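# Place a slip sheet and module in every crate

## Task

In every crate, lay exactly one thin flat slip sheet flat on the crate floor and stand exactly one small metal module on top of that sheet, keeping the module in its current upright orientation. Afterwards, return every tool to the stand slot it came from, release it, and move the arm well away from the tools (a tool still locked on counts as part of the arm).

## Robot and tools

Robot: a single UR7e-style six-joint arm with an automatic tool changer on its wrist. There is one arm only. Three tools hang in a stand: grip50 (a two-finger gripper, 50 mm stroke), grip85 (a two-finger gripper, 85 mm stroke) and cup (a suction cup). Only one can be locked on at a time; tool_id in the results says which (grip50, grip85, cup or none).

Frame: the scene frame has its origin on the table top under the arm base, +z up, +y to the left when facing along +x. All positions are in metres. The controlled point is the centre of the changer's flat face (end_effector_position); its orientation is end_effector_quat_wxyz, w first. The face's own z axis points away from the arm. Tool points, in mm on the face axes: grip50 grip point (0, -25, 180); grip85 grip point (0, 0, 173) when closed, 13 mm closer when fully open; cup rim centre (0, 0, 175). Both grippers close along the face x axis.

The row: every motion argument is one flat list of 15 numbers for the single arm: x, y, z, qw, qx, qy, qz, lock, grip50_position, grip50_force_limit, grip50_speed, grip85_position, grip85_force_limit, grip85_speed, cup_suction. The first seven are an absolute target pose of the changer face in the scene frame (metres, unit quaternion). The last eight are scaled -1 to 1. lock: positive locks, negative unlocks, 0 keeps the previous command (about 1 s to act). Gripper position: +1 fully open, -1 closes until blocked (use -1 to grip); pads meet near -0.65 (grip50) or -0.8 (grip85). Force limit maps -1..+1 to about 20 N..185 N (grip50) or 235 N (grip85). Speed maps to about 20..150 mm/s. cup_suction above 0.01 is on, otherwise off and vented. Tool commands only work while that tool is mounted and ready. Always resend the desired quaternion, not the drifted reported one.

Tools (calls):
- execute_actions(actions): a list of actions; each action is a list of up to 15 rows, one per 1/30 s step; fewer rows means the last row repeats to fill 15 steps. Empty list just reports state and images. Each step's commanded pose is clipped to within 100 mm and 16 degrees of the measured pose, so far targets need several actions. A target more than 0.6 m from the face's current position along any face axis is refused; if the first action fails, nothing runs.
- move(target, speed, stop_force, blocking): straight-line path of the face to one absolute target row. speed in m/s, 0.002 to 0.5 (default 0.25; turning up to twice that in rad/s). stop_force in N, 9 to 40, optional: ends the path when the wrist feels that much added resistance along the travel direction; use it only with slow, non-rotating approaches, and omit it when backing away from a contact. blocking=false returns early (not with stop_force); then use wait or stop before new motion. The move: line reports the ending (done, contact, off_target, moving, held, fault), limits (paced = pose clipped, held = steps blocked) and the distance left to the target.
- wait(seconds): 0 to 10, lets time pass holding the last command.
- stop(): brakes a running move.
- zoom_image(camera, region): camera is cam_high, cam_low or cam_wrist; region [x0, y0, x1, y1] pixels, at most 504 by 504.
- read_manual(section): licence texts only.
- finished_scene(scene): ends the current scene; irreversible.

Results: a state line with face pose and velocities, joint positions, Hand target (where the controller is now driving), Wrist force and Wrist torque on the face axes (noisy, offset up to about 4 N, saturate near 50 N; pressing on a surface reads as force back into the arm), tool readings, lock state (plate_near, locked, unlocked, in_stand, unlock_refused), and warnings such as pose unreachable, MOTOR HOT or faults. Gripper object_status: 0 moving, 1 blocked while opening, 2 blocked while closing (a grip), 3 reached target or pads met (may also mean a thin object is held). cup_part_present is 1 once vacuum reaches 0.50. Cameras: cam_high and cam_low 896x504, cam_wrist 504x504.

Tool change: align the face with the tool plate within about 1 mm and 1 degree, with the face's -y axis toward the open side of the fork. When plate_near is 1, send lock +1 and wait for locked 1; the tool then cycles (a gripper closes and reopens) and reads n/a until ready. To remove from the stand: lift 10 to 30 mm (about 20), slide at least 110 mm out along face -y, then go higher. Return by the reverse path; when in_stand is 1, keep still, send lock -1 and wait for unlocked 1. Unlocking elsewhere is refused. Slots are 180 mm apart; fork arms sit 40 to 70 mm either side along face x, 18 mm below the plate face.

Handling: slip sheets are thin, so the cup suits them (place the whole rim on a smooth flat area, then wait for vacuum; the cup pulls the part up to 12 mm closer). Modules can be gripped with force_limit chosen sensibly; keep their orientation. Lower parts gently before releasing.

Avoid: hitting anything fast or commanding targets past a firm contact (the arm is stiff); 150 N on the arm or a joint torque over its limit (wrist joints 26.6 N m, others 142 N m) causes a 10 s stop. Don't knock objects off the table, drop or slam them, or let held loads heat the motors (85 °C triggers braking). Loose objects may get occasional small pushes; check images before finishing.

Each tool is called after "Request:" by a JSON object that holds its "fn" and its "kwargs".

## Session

Request:
{"fn": "execute_actions", "kwargs": {"actions": []}}

Request:
{"fn": "zoom_image", "kwargs": {"camera": "cam_high", "region": [280,50,580,300]}}

Scene clock: 0.00 s.
end_effector_position=(+0.3284, +0.1974, +0.2048) locked=0 unlocked=1 plate_near=0 in_stand=0 unlock_refused=0 tool_id=none grip50_position_measured=n/a grip50_object_status=n/a grip85_position_measured=n/a grip85_object_status=n/a cup_suction_measured=n/a cup_part_present=n/a end_effector_quat_wxyz=(+0.047, -0.362, -0.567, +0.739) end_effector_velocity=(+0.000, +0.000, -0.000) end_effector_angular_velocity=(+0.000, -0.001, +0.001)
Joint positions: [ 0.435 -0.937  1.726 -0.678 -2.102 -1.01 ]
Joint velocities: [ 0.     0.    -0.    -0.001 -0.     0.   ]
Wrist force (N, on the end effector, along its own x y z axes, offset not removed): no reading
Wrist torque (N m, same axes, about the end effector's origin, offset not removed): no reading
Hand target: +0.328, +0.197, +0.205; +0.047, -0.362, -0.567, +0.739

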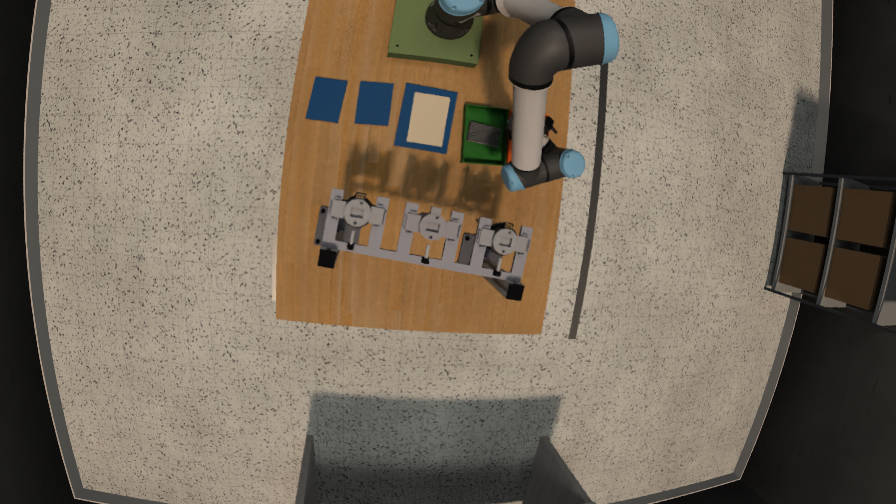

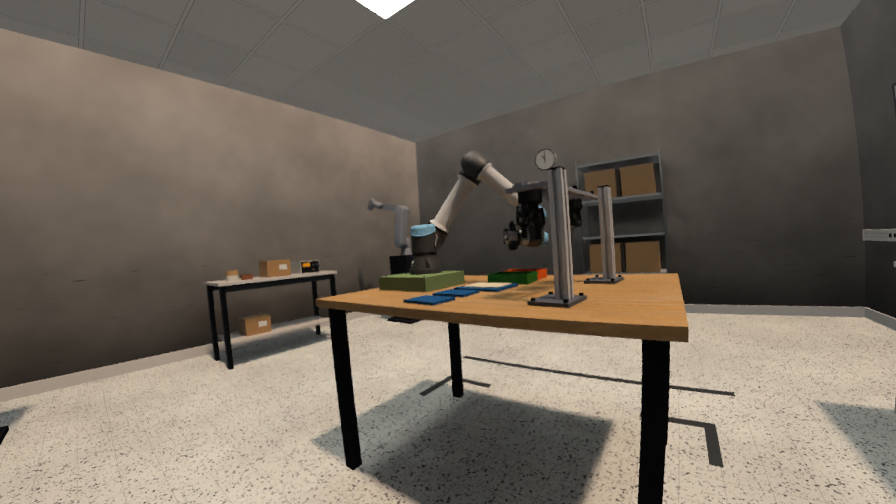

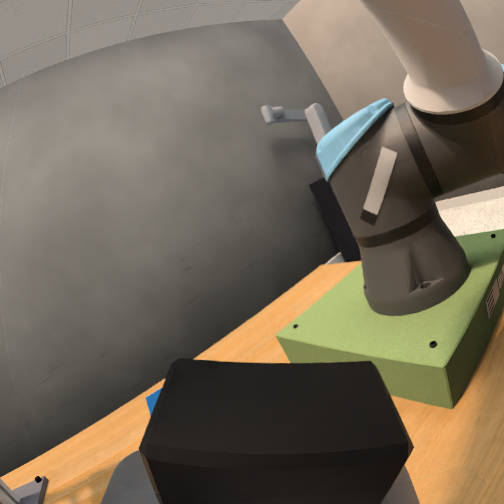

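Region (280, 50, 580, 300) of cam_high's 896x504 image, scaled by 1.680, with more detail than that image has.

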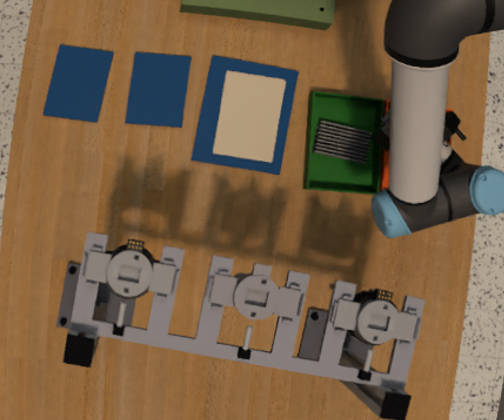

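Request:
{"fn": "move", "kwargs": {"target": [0.36,0.2,0.4,0,0.743,0.669,0,0,0,0,0,1,-0.6,-0.5,0]}}

Request:
{"fn": "move", "kwargs": {"target": [0.614,-0.196,0.395,0,0.743,0.669,0,0,0,0,0,1,-0.6,-0.5,0]}}

Request:
{"fn": "move", "kwargs": {"target": [0.614,-0.196,0.385,0,0.743,0.669,0,0,0,0,0,1,-0.6,-0.5,0], "speed": 0.01, "stop_force": 10}}

Scene clock: 6.07 s.
end_effector_position=(+0.3600, +0.2003, +0.3990) locked=0 unlocked=1 plate_near=0 in_stand=0 unlock_refused=0 tool_id=none grip50_position_measured=n/a grip50_object_status=n/a grip85_position_measured=n/a grip85_object_status=n/a cup_suction_measured=n/a cup_part_present=n/a end_effector_quat_wxyz=(-0.001, +0.743, +0.669, +0.000) end_effector_velocity=(-0.000, +0.001, +0.001) end_effector_angular_velocity=(+0.005, -0.006, -0.001)
Joint positions: [ 0.207 -1.793  1.998 -1.774 -1.568 -1.29 ]
Joint velocities: [ 0.001 -0.003  0.002 -0.007  0.004  0.001]
Wrist force (N, on the end effector, along its own x y z axes, offset not removed): [1.2 -0.7 -2.1]
Wrist torque (N m, same axes, about the end effector's origin, offset not removed): [-0.08 0.02 -0.05]
Hand target: +0.360, +0.200, +0.399; -0.001, +0.743, +0.669, +0.000
Off the commanded pose: 0.001 m, 0 deg.
move: done

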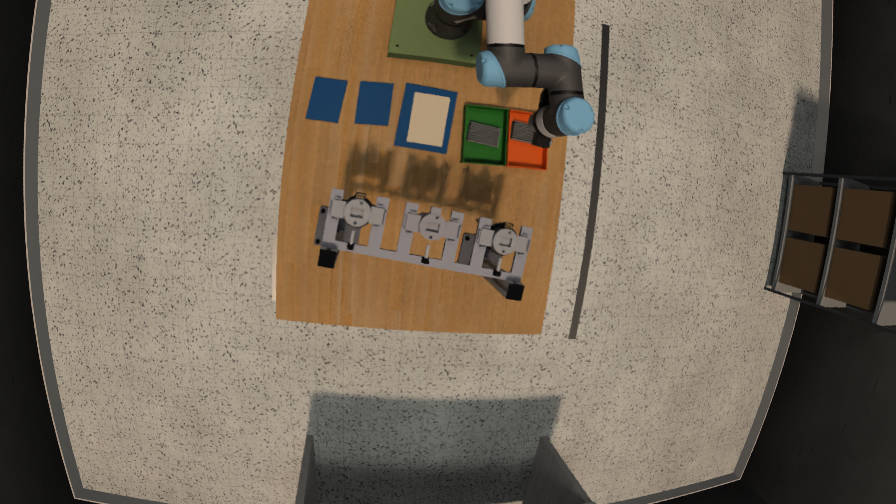

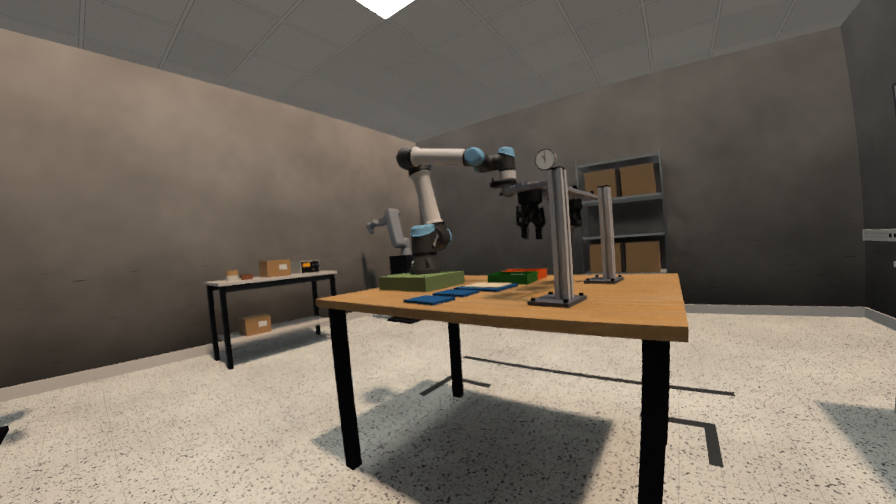

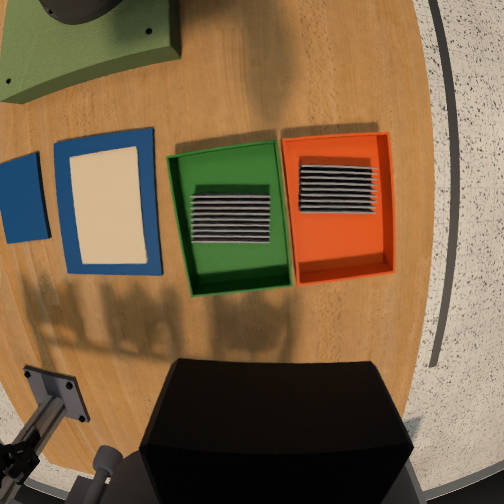

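Scene clock: 8.53 s.
end_effector_position=(+0.6148, -0.1950, +0.3952) locked=0 unlocked=1 plate_near=0 in_stand=0 unlock_refused=0 tool_id=none grip50_position_measured=n/a grip50_object_status=n/a grip85_position_measured=n/a grip85_object_status=n/a cup_suction_measured=n/a cup_part_present=n/a end_effector_quat_wxyz=(-0.000, +0.743, +0.669, +0.001) end_effector_velocity=(+0.001, -0.001, +0.000) end_effector_angular_velocity=(+0.000, +0.000, +0.000)
Joint positions: [-0.485 -1.222  1.398 -1.747 -1.569 -1.982]
Joint velocities: [-0.001  0.004 -0.006  0.002  0.    -0.001]
Wrist force (N, on the end effector, along its own x y z axes, offset not removed): [-3.5 0.0 -0.4]
Wrist torque (N m, same axes, about the end effector's origin, offset not removed): [-0.05 0.09 0.14]
Hand target: +0.615, -0.195, +0.395; -0.000, +0.743, +0.669, +0.001
Off the commanded pose: 0.001 m, 0 deg.
move: done

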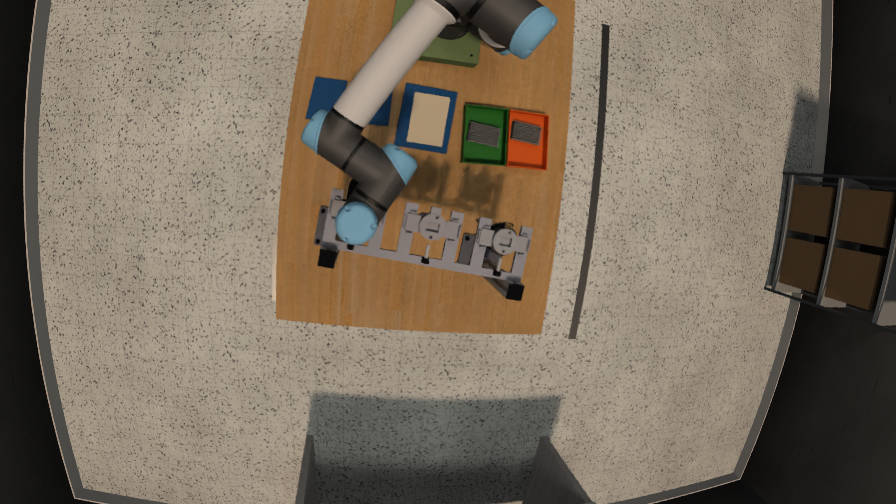

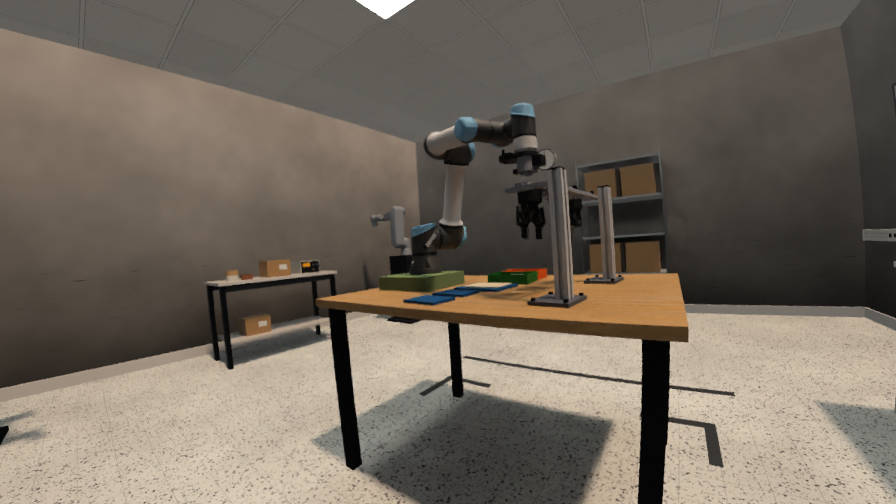

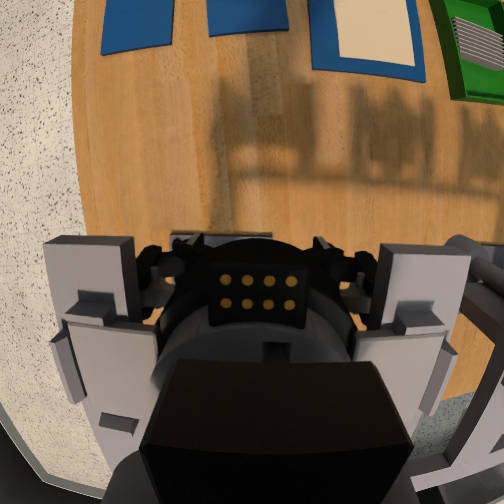

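Scene clock: 9.77 s.
end_effector_position=(+0.6140, -0.1960, +0.3851) locked=0 unlocked=1 plate_near=0 in_stand=0 unlock_refused=0 tool_id=none grip50_position_measured=n/a grip50_object_status=n/a grip85_position_measured=n/a grip85_object_status=n/a cup_suction_measured=n/a cup_part_present=n/a end_effector_quat_wxyz=(-0.000, +0.743, +0.669, +0.000) end_effector_velocity=(-0.000, -0.000, -0.001) end_effector_angular_velocity=(-0.001, -0.000, +0.000)
Joint positions: [-0.487 -1.218  1.419 -1.771 -1.571 -1.983]
Joint velocities: [-0.     0.001  0.003 -0.004 -0.001 -0.   ]
Wrist force (N, on the end effector, along its own x y z axes, offset not removed): [0.2 2.1 -1.1]
Wrist torque (N m, same axes, about the end effector's origin, offset not removed): [0.06 0.08 0.02]
Hand target: +0.614, -0.196, +0.385; +0.000, +0.743, +0.669, +0.000
Off the commanded pose: 0.000 m, 0 deg.
move: done

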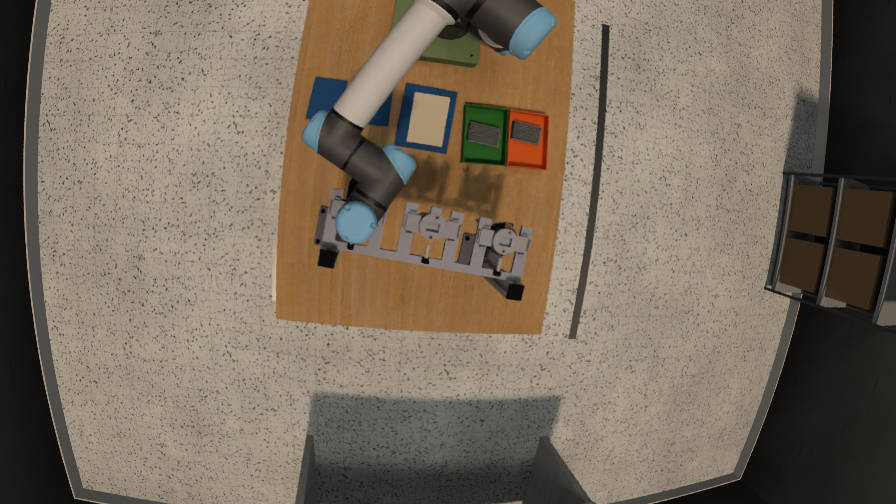

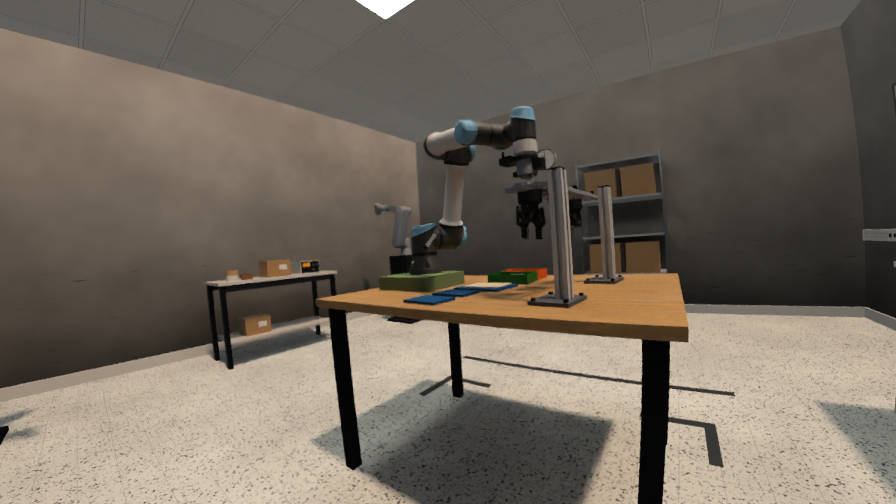

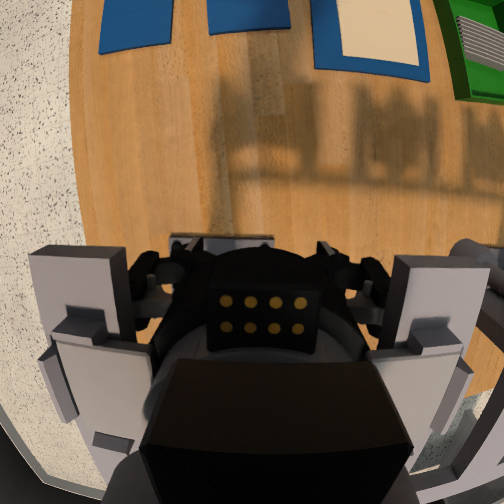

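Request:
{"fn": "move", "kwargs": {"target": [0.616,-0.1975,0.373,0,0.743,0.669,0,0,0,0,0,1,-0.6,-0.5,0], "speed": 0.02}}

Request:
{"fn": "move", "kwargs": {"target": [0.616,-0.1975,0.358,0,0.743,0.669,0,0,0,0,0,1,-0.6,-0.5,0], "speed": 0.004, "stop_force": 12}}

Scene clock: 15.57 s.
end_effector_position=(+0.6160, -0.1975, +0.3732) locked=0 unlocked=1 plate_near=0 in_stand=0 unlock_refused=0 tool_id=none grip50_position_measured=n/a grip50_object_status=n/a grip85_position_measured=n/a grip85_object_status=n/a cup_suction_measured=n/a cup_part_present=n/a end_effector_quat_wxyz=(-0.000, +0.743, +0.669, -0.000) end_effector_velocity=(+0.000, -0.001, -0.002) end_effector_angular_velocity=(-0.001, -0.001, -0.001)
Joint positions: [-0.487 -1.207  1.434 -1.798 -1.571 -1.984]
Joint velocities: [-0.001  0.002  0.002 -0.005 -0.     0.   ]
Wrist force (N, on the end effector, along its own x y z axes, offset not removed): [-1.9 0.5 -2.3]
Wrist torque (N m, same axes, about the end effector's origin, offset not removed): [-0.03 0.23 0.18]
Hand target: +0.616, -0.197, +0.373; -0.000, +0.743, +0.669, +0.000
Off the commanded pose: 0.000 m, 0 deg.
move: done

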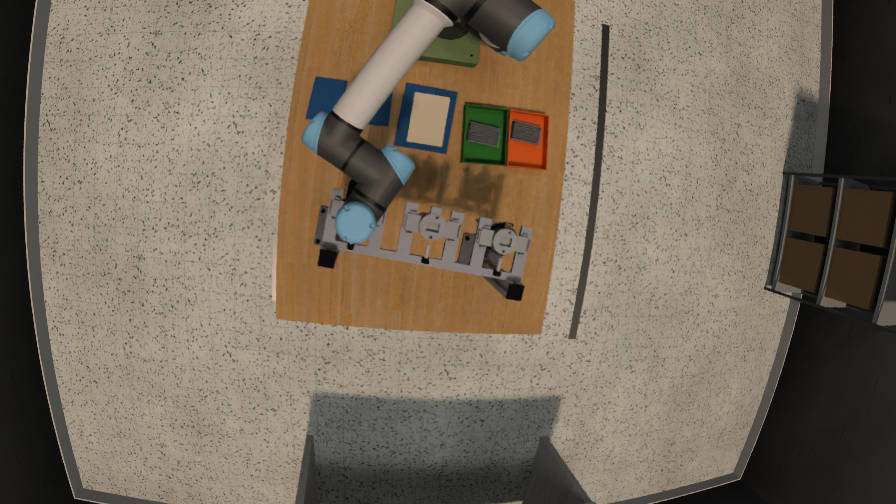

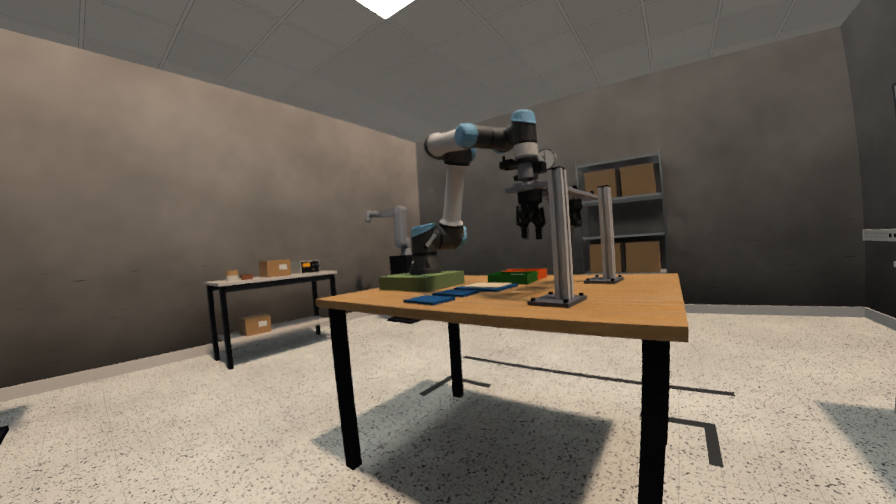

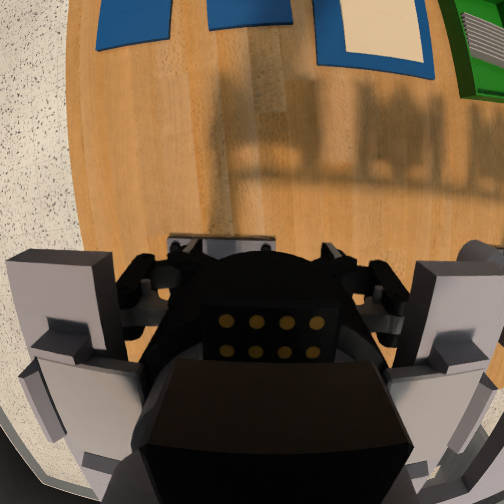

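Scene clock: 19.17 s.
end_effector_position=(+0.6160, -0.1975, +0.3603) locked=0 unlocked=1 plate_near=1 in_stand=1 unlock_refused=0 tool_id=none grip50_position_measured=n/a grip50_object_status=n/a grip85_position_measured=n/a grip85_object_status=n/a cup_suction_measured=n/a cup_part_present=n/a end_effector_quat_wxyz=(+0.000, +0.743, +0.669, +0.000) end_effector_velocity=(+0.000, +0.000, +0.001) end_effector_angular_velocity=(+0.000, +0.001, +0.001)
Joint positions: [-0.487 -1.199  1.458 -1.829 -1.571 -1.984]
Joint velocities: [ 0.     0.    -0.003  0.004 -0.    -0.001]
Wrist force (N, on the end effector, along its own x y z axes, offset not removed): [-3.1 -2.3 -30.4]
Wrist torque (N m, same axes, about the end effector's origin, offset not removed): [0.36 1.21 0.07]
Hand target: +0.616, -0.197, +0.360; +0.000, +0.743, +0.669, +0.000
Off the commanded pose: 0.002 m, 0 deg.
move: contact

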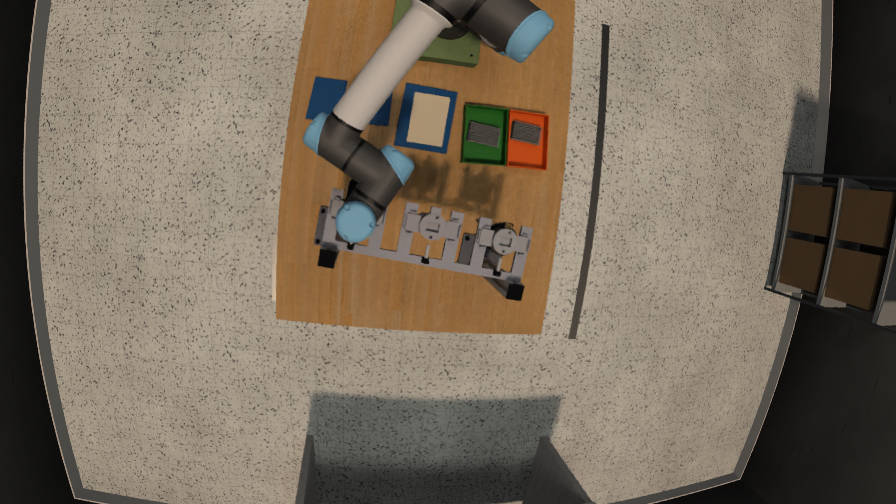

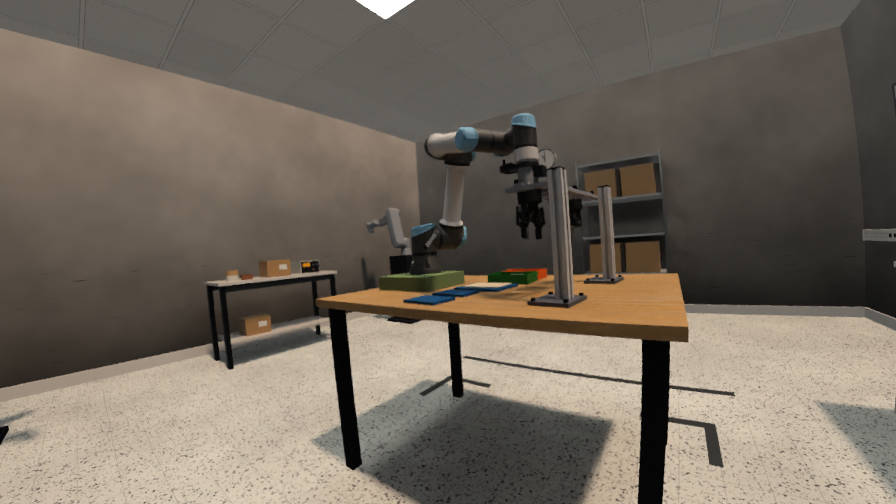

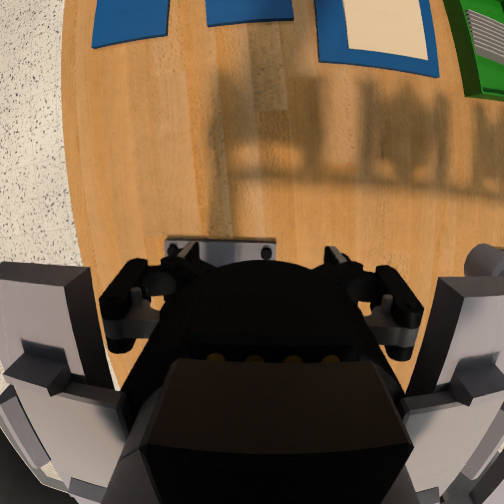

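Request:
{"fn": "execute_actions", "kwargs": {"actions": [[[0.616,-0.1975,0.3607,0,0.743,0.669,0,1,0,0,0,1,-0.6,-0.5,0]],[[0.616,-0.1975,0.3607,0,0.743,0.669,0,1,0,0,0,1,-0.6,-0.5,0]],[[0.616,-0.1975,0.3607,0,0.743,0.669,0,1,0,0,0,1,-0.6,-0.5,0]],[[0.616,-0.1975,0.381,0,0.743,0.669,0,0,0,0,0,1,-0.6,-0.5,0]]]}}

Request:
{"fn": "move", "kwargs": {"target": [0.467,-0.1818,0.381,0,0.743,0.669,0,0,0,0,0,1,-0.6,-0.5,0], "speed": 0.12}}

Request:
{"fn": "move", "kwargs": {"target": [0.364,0.164,0.25,0,0.999,-0.044,0,0,0,0,0,1,-0.6,-0.5,0]}}

Scene clock: 23.33 s.
end_effector_position=(+0.6160, -0.1975, +0.3808) locked=1 unlocked=0 plate_near=1 in_stand=0 unlock_refused=0 tool_id=grip85 grip50_position_measured=n/a grip50_object_status=n/a grip85_position_measured=n/a grip85_object_status=n/a cup_suction_measured=n/a cup_part_present=n/a end_effector_quat_wxyz=(+0.000, +0.743, +0.669, +0.000) end_effector_velocity=(+0.000, +0.000, +0.002) end_effector_angular_velocity=(+0.000, +0.000, +0.000)
Joint positions: [-0.487 -1.211  1.419 -1.779 -1.571 -1.984]
Joint velocities: [ 0.    -0.001 -0.004  0.005 -0.    -0.   ]
Wrist force (N, on the end effector, along its own x y z axes, offset not removed): [0.0 1.1 -0.5]
Wrist torque (N m, same axes, about the end effector's origin, offset not removed): [0.19 0.32 0.04]
Hand target: +0.616, -0.198, +0.381; +0.000, +0.743, +0.669, +0.000
Off the commanded pose: 0.000 m, 0 deg.

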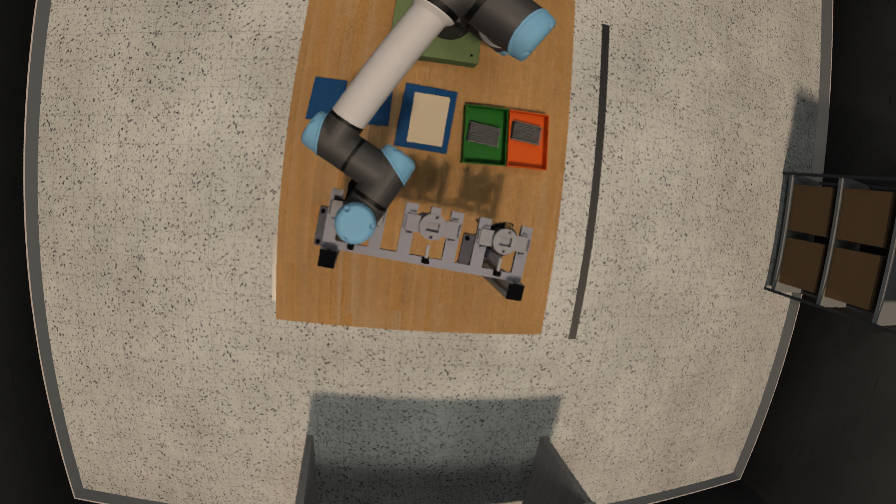

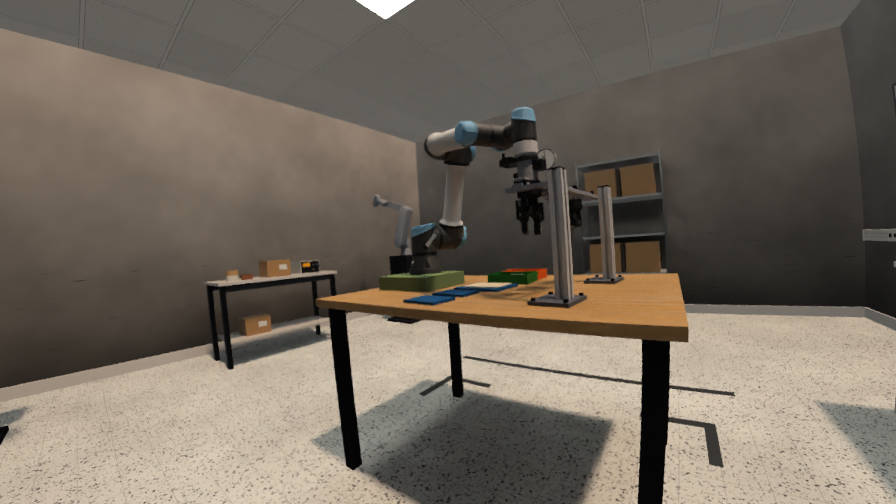

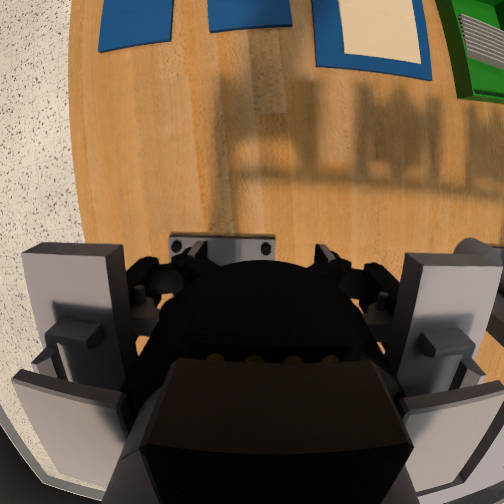

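Scene clock: 25.03 s.
end_effector_position=(+0.4672, -0.1820, +0.3809) locked=1 unlocked=0 plate_near=1 in_stand=0 unlock_refused=0 tool_id=grip85 grip50_position_measured=n/a grip50_object_status=n/a grip85_position_measured=n/a grip85_object_status=n/a cup_suction_measured=n/a cup_part_present=n/a end_effector_quat_wxyz=(+0.000, +0.743, +0.669, +0.000) end_effector_velocity=(-0.002, +0.000, +0.000) end_effector_angular_velocity=(+0.001, +0.000, -0.000)
Joint positions: [-0.61  -1.555  1.835 -1.851 -1.571 -2.106]
Joint velocities: [-0.002 -0.005  0.004  0.001  0.    -0.002]
Wrist force (N, on the end effector, along its own x y z axes, offset not removed): [-0.8 0.7 -1.4]
Wrist torque (N m, same axes, about the end effector's origin, offset not removed): [-0.06 0.28 0.18]
Hand target: +0.467, -0.182, +0.381; +0.000, +0.743, +0.669, +0.000
Off the commanded pose: 0.000 m, 0 deg.
move: done

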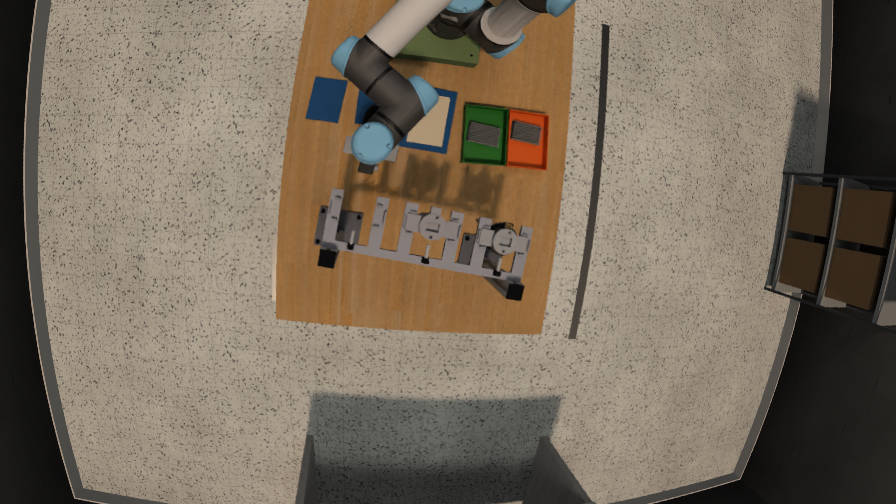

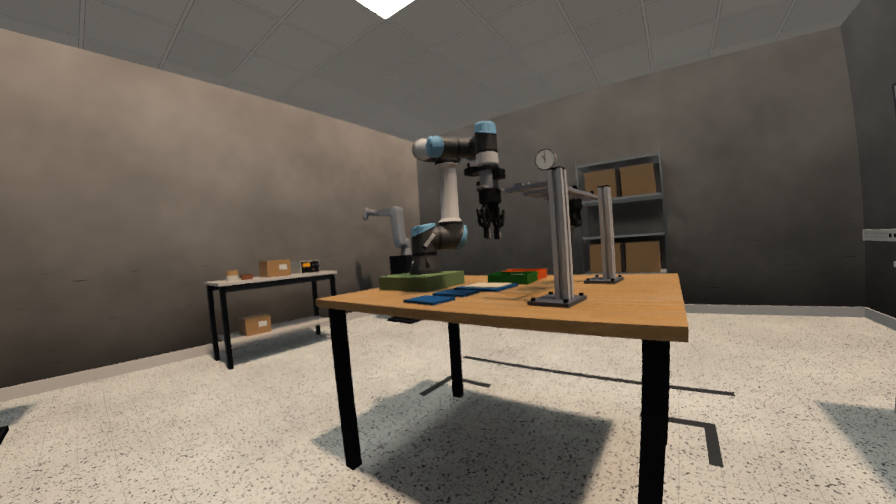

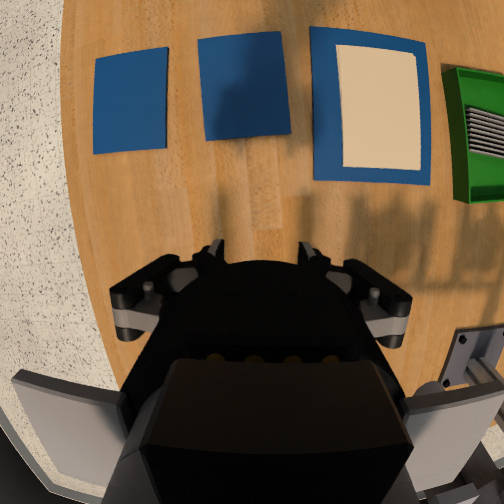

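Scene clock: 28.67 s.
end_effector_position=(+0.3630, +0.1632, +0.2500) locked=1 unlocked=0 plate_near=1 in_stand=0 unlock_refused=0 tool_id=grip85 grip50_position_measured=n/a grip50_object_status=n/a grip85_position_measured=3 grip85_object_status=3 cup_suction_measured=n/a cup_part_present=n/a end_effector_quat_wxyz=(+0.001, +0.999, -0.044, -0.001) end_effector_velocity=(-0.000, +0.001, -0.000) end_effector_angular_velocity=(-0.002, -0.001, -0.006)
Joint positions: [ 0.112 -1.656  2.307 -2.219 -1.572  0.169]
Joint velocities: [ 0.004  0.001  0.    -0.003 -0.002  0.01 ]
Wrist force (N, on the end effector, along its own x y z axes, offset not removed): [-0.2 -1.2 -0.6]
Wrist torque (N m, same axes, about the end effector's origin, offset not removed): [0.05 -0.07 0.00]
Hand target: +0.363, +0.163, +0.250; +0.001, +0.999, -0.044, -0.001
Off the commanded pose: 0.001 m, 0 deg.
move: done

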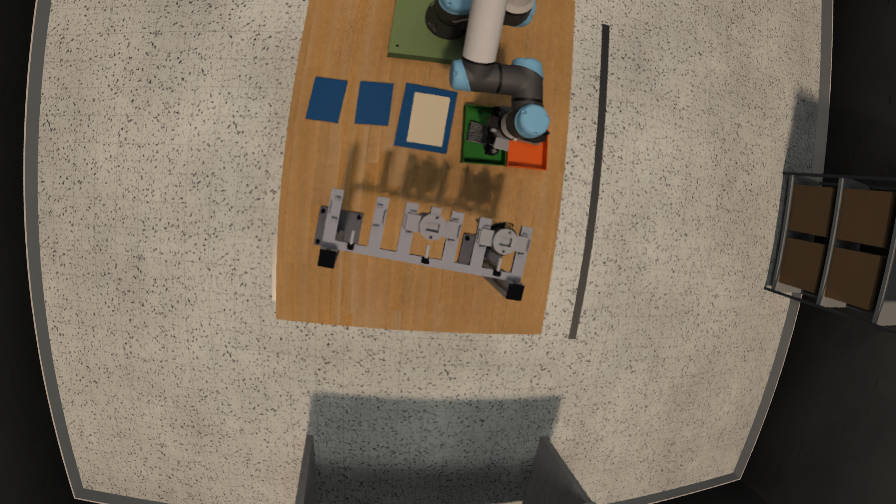

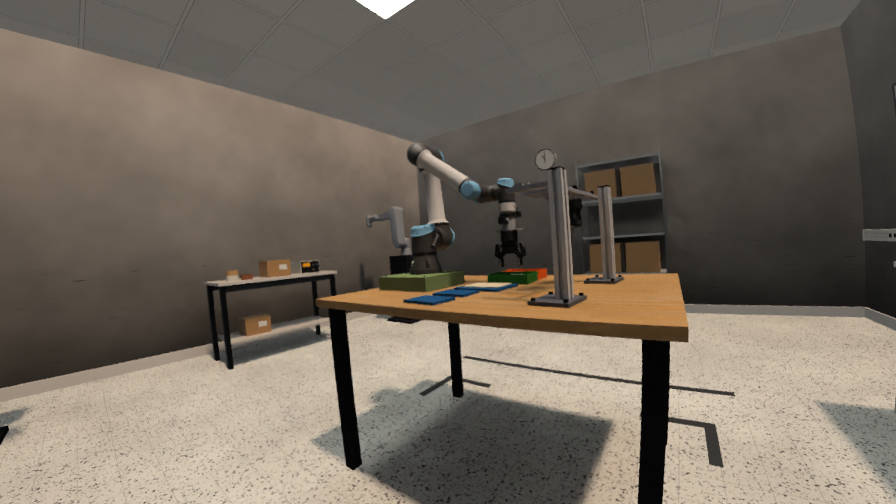

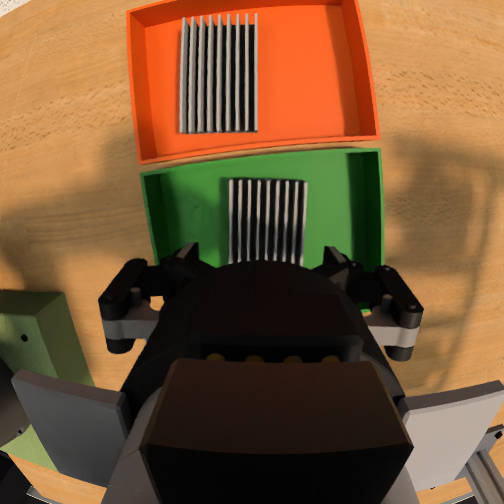

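Request:
{"fn": "execute_actions", "kwargs": {"actions": [[[0.369,0.163,0.22,0,0.999,-0.044,0,0,0,0,0,1,-0.6,-0.5,0]],[[0.369,0.163,0.192,0,0.999,-0.044,0,0,0,0,0,1,-0.6,-0.5,0]],[[0.369,0.163,0.192,0,0.999,-0.044,0,0,0,0,0,-1,-0.6,-0.5,0]],[[0.369,0.163,0.192,0,0.999,-0.044,0,0,0,0,0,-1,-0.6,-0.5,0]],[[0.369,0.163,0.215,0,0.999,-0.044,0,0,0,0,0,-1,-0.6,-0.5,0]],[[0.369,0.163,0.25,0,0.999,-0.044,0,0,0,0,0,-1,-0.6,-0.5,0]]]}}

Request:
{"fn": "move", "kwargs": {"target": [0.31,-0.34,0.207,0,1,0,0,0,0,0,0,-1,-0.6,-0.5,0]}}

Request:
{"fn": "move", "kwargs": {"target": [0.31,-0.34,0.19,0,1,0,0,0,0,0,0,-1,-0.6,-0.5,0], "speed": 0.004, "stop_force": 10}}

Scene clock: 34.93 s.
end_effector_position=(+0.3690, +0.1630, +0.2497) locked=1 unlocked=0 plate_near=1 in_stand=0 unlock_refused=0 tool_id=grip85 grip50_position_measured=n/a grip50_object_status=n/a grip85_position_measured=79 grip85_object_status=2 cup_suction_measured=n/a cup_part_present=n/a end_effector_quat_wxyz=(-0.000, +0.999, -0.044, +0.000) end_effector_velocity=(-0.001, +0.000, +0.003) end_effector_angular_velocity=(-0.000, +0.003, +0.001)
Joint positions: [ 0.11  -1.641  2.296 -2.225 -1.571  0.167]
Joint velocities: [ 0.    -0.007 -0.005  0.015 -0.    -0.001]
Wrist force (N, on the end effector, along its own x y z axes, offset not removed): [-1.4 1.5 -1.8]
Wrist torque (N m, same axes, about the end effector's origin, offset not removed): [0.09 0.16 0.08]
Hand target: +0.369, +0.163, +0.250; -0.000, +0.999, -0.044, +0.000
Off the commanded pose: 0.000 m, 0 deg.

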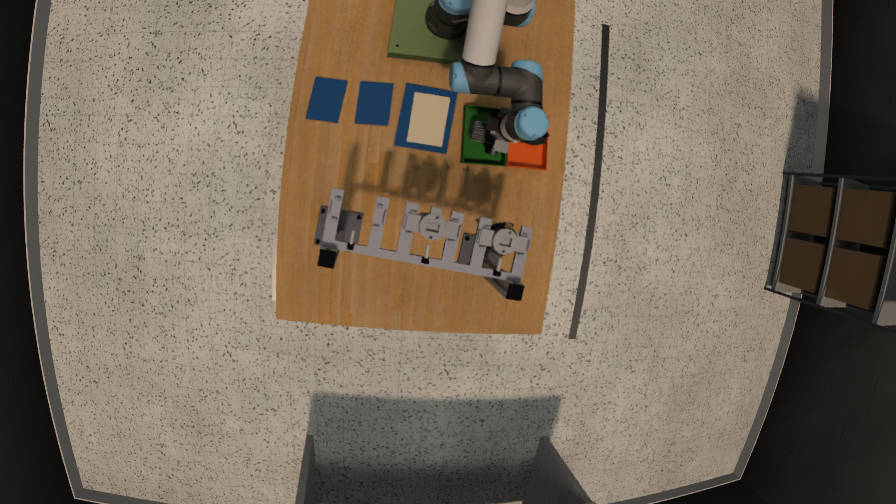

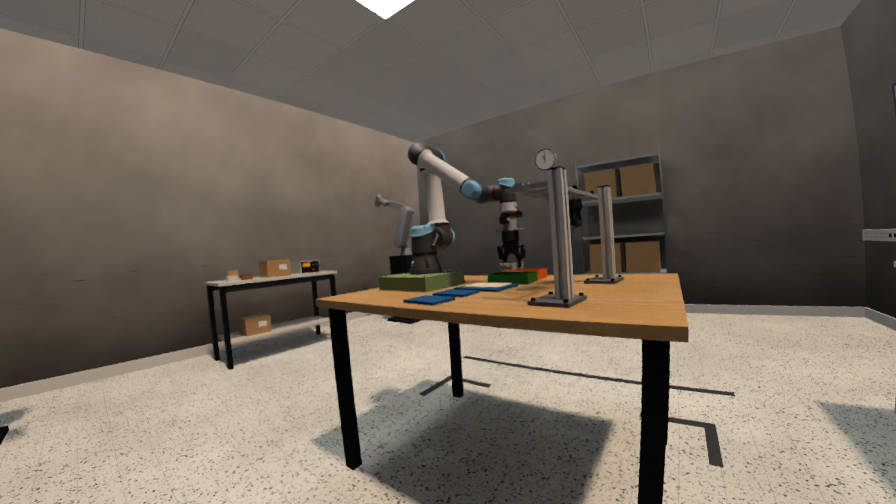

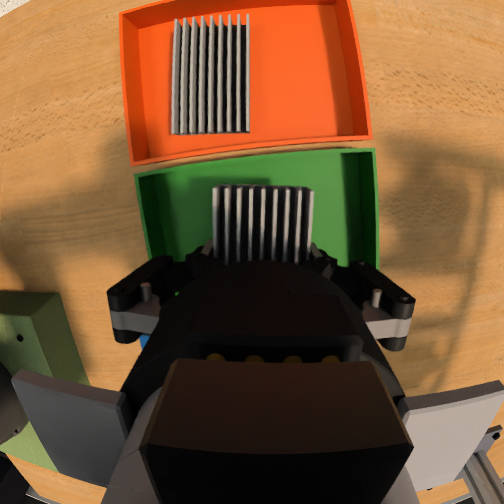

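Scene clock: 37.53 s.
end_effector_position=(+0.3115, -0.3392, +0.2071) locked=1 unlocked=0 plate_near=1 in_stand=0 unlock_refused=0 tool_id=grip85 grip50_position_measured=n/a grip50_object_status=n/a grip85_position_measured=79 grip85_object_status=2 cup_suction_measured=n/a cup_part_present=n/a end_effector_quat_wxyz=(-0.001, +1.000, -0.000, +0.001) end_effector_velocity=(+0.000, -0.001, -0.000) end_effector_angular_velocity=(-0.000, -0.000, +0.001)
Joint positions: [-1.092 -1.42   2.206 -2.356 -1.568 -1.123]
Joint velocities: [-0.001  0.003 -0.003 -0.     0.    -0.002]
Wrist force (N, on the end effector, along its own x y z axes, offset not removed): [-2.6 -2.0 0.3]
Wrist torque (N m, same axes, about the end effector's origin, offset not removed): [0.00 0.22 0.17]
Hand target: +0.311, -0.339, +0.207; -0.001, +1.000, -0.000, +0.001
Off the commanded pose: 0.002 m, 0 deg.
move: done

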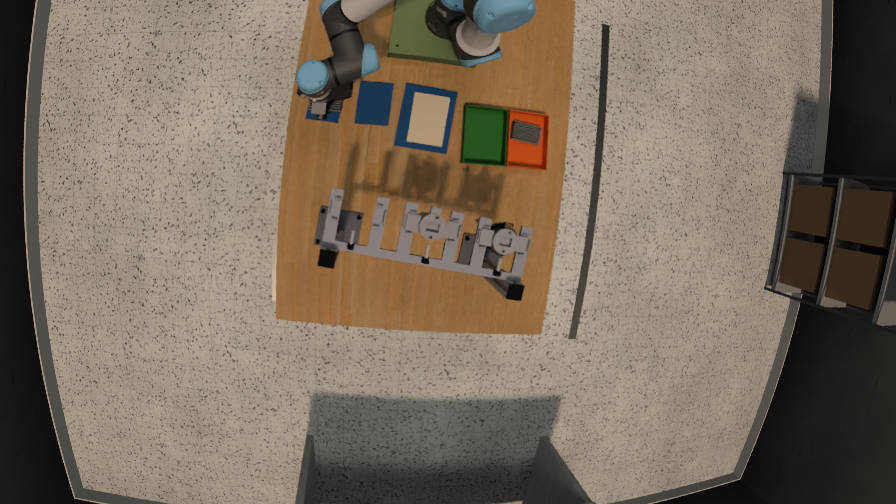

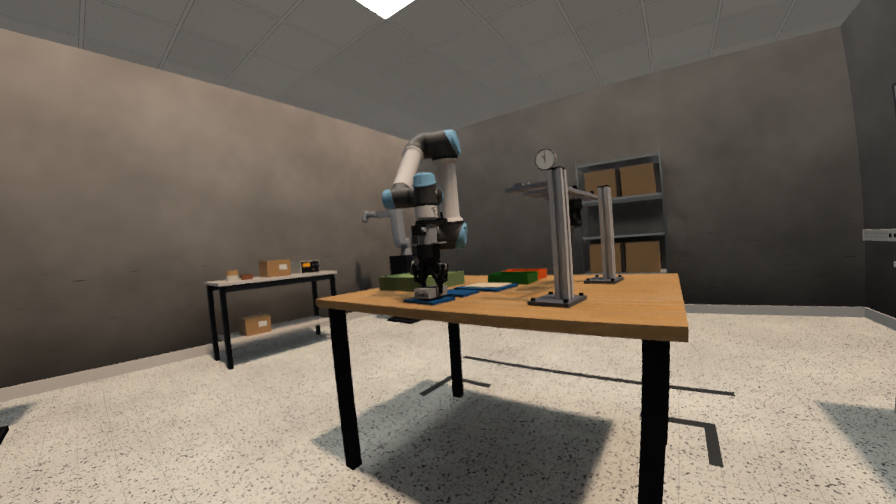

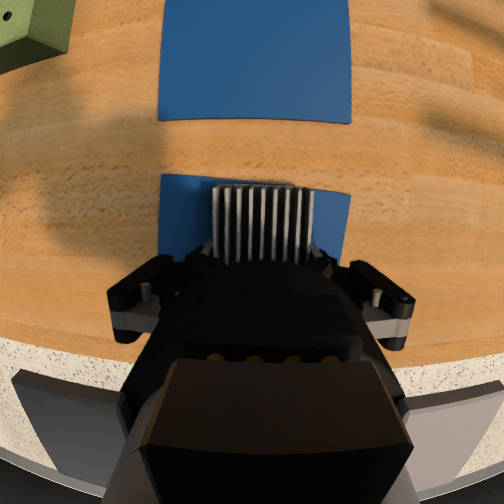

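Scene clock: 39.93 s.
end_effector_position=(+0.3108, -0.3396, +0.1990) locked=1 unlocked=0 plate_near=1 in_stand=0 unlock_refused=0 tool_id=grip85 grip50_position_measured=n/a grip50_object_status=n/a grip85_position_measured=79 grip85_object_status=2 cup_suction_measured=n/a cup_part_present=n/a end_effector_quat_wxyz=(-0.000, +1.000, +0.000, +0.001) end_effector_velocity=(+0.000, +0.000, +0.001) end_effector_angular_velocity=(+0.002, +0.001, +0.001)
Joint positions: [-1.094 -1.404  2.215 -2.382 -1.57  -1.124]
Joint velocities: [ 0.    -0.002 -0.001  0.005  0.    -0.001]
Wrist force (N, on the end effector, along its own x y z axes, offset not removed): [1.9 0.7 -31.2]
Wrist torque (N m, same axes, about the end effector's origin, offset not removed): [0.36 0.16 -0.09]
Hand target: +0.311, -0.340, +0.199; -0.000, +1.000, -0.000, +0.001
Off the commanded pose: 0.009 m, 0 deg.
move: contact

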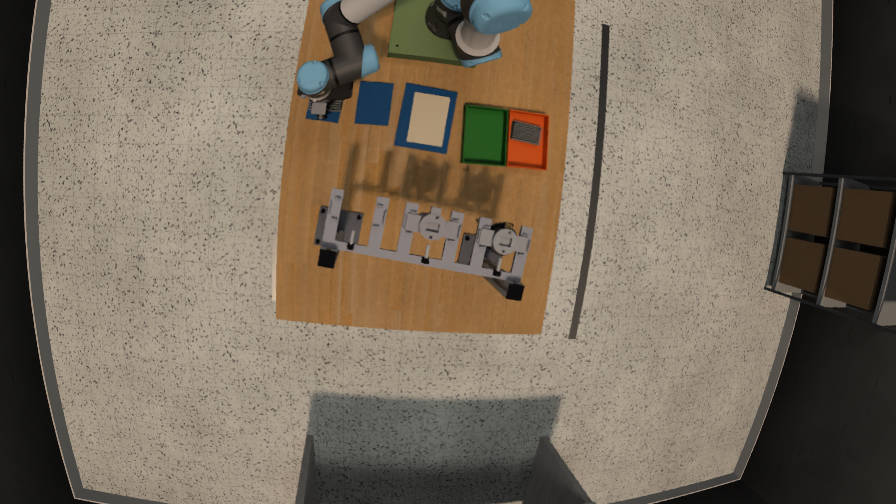

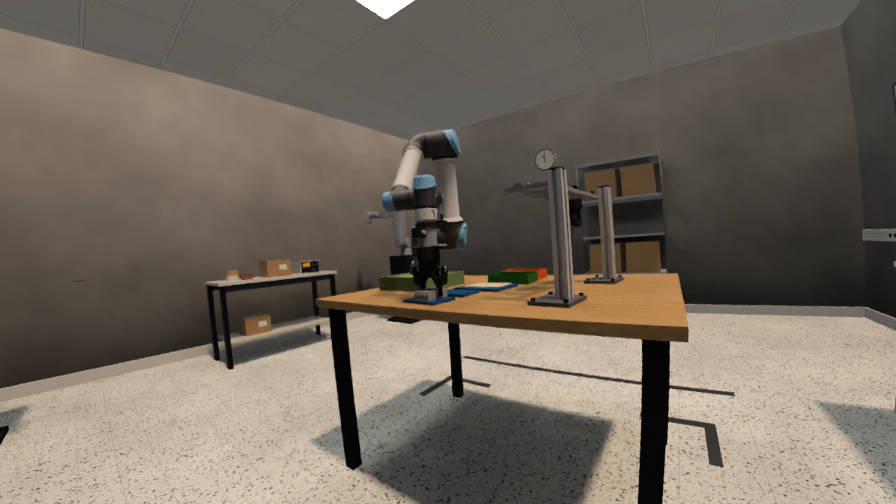

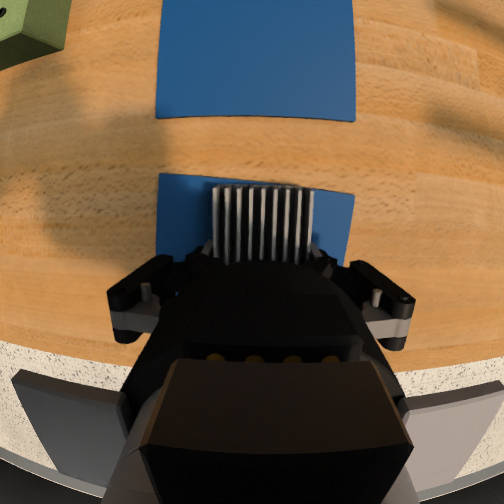

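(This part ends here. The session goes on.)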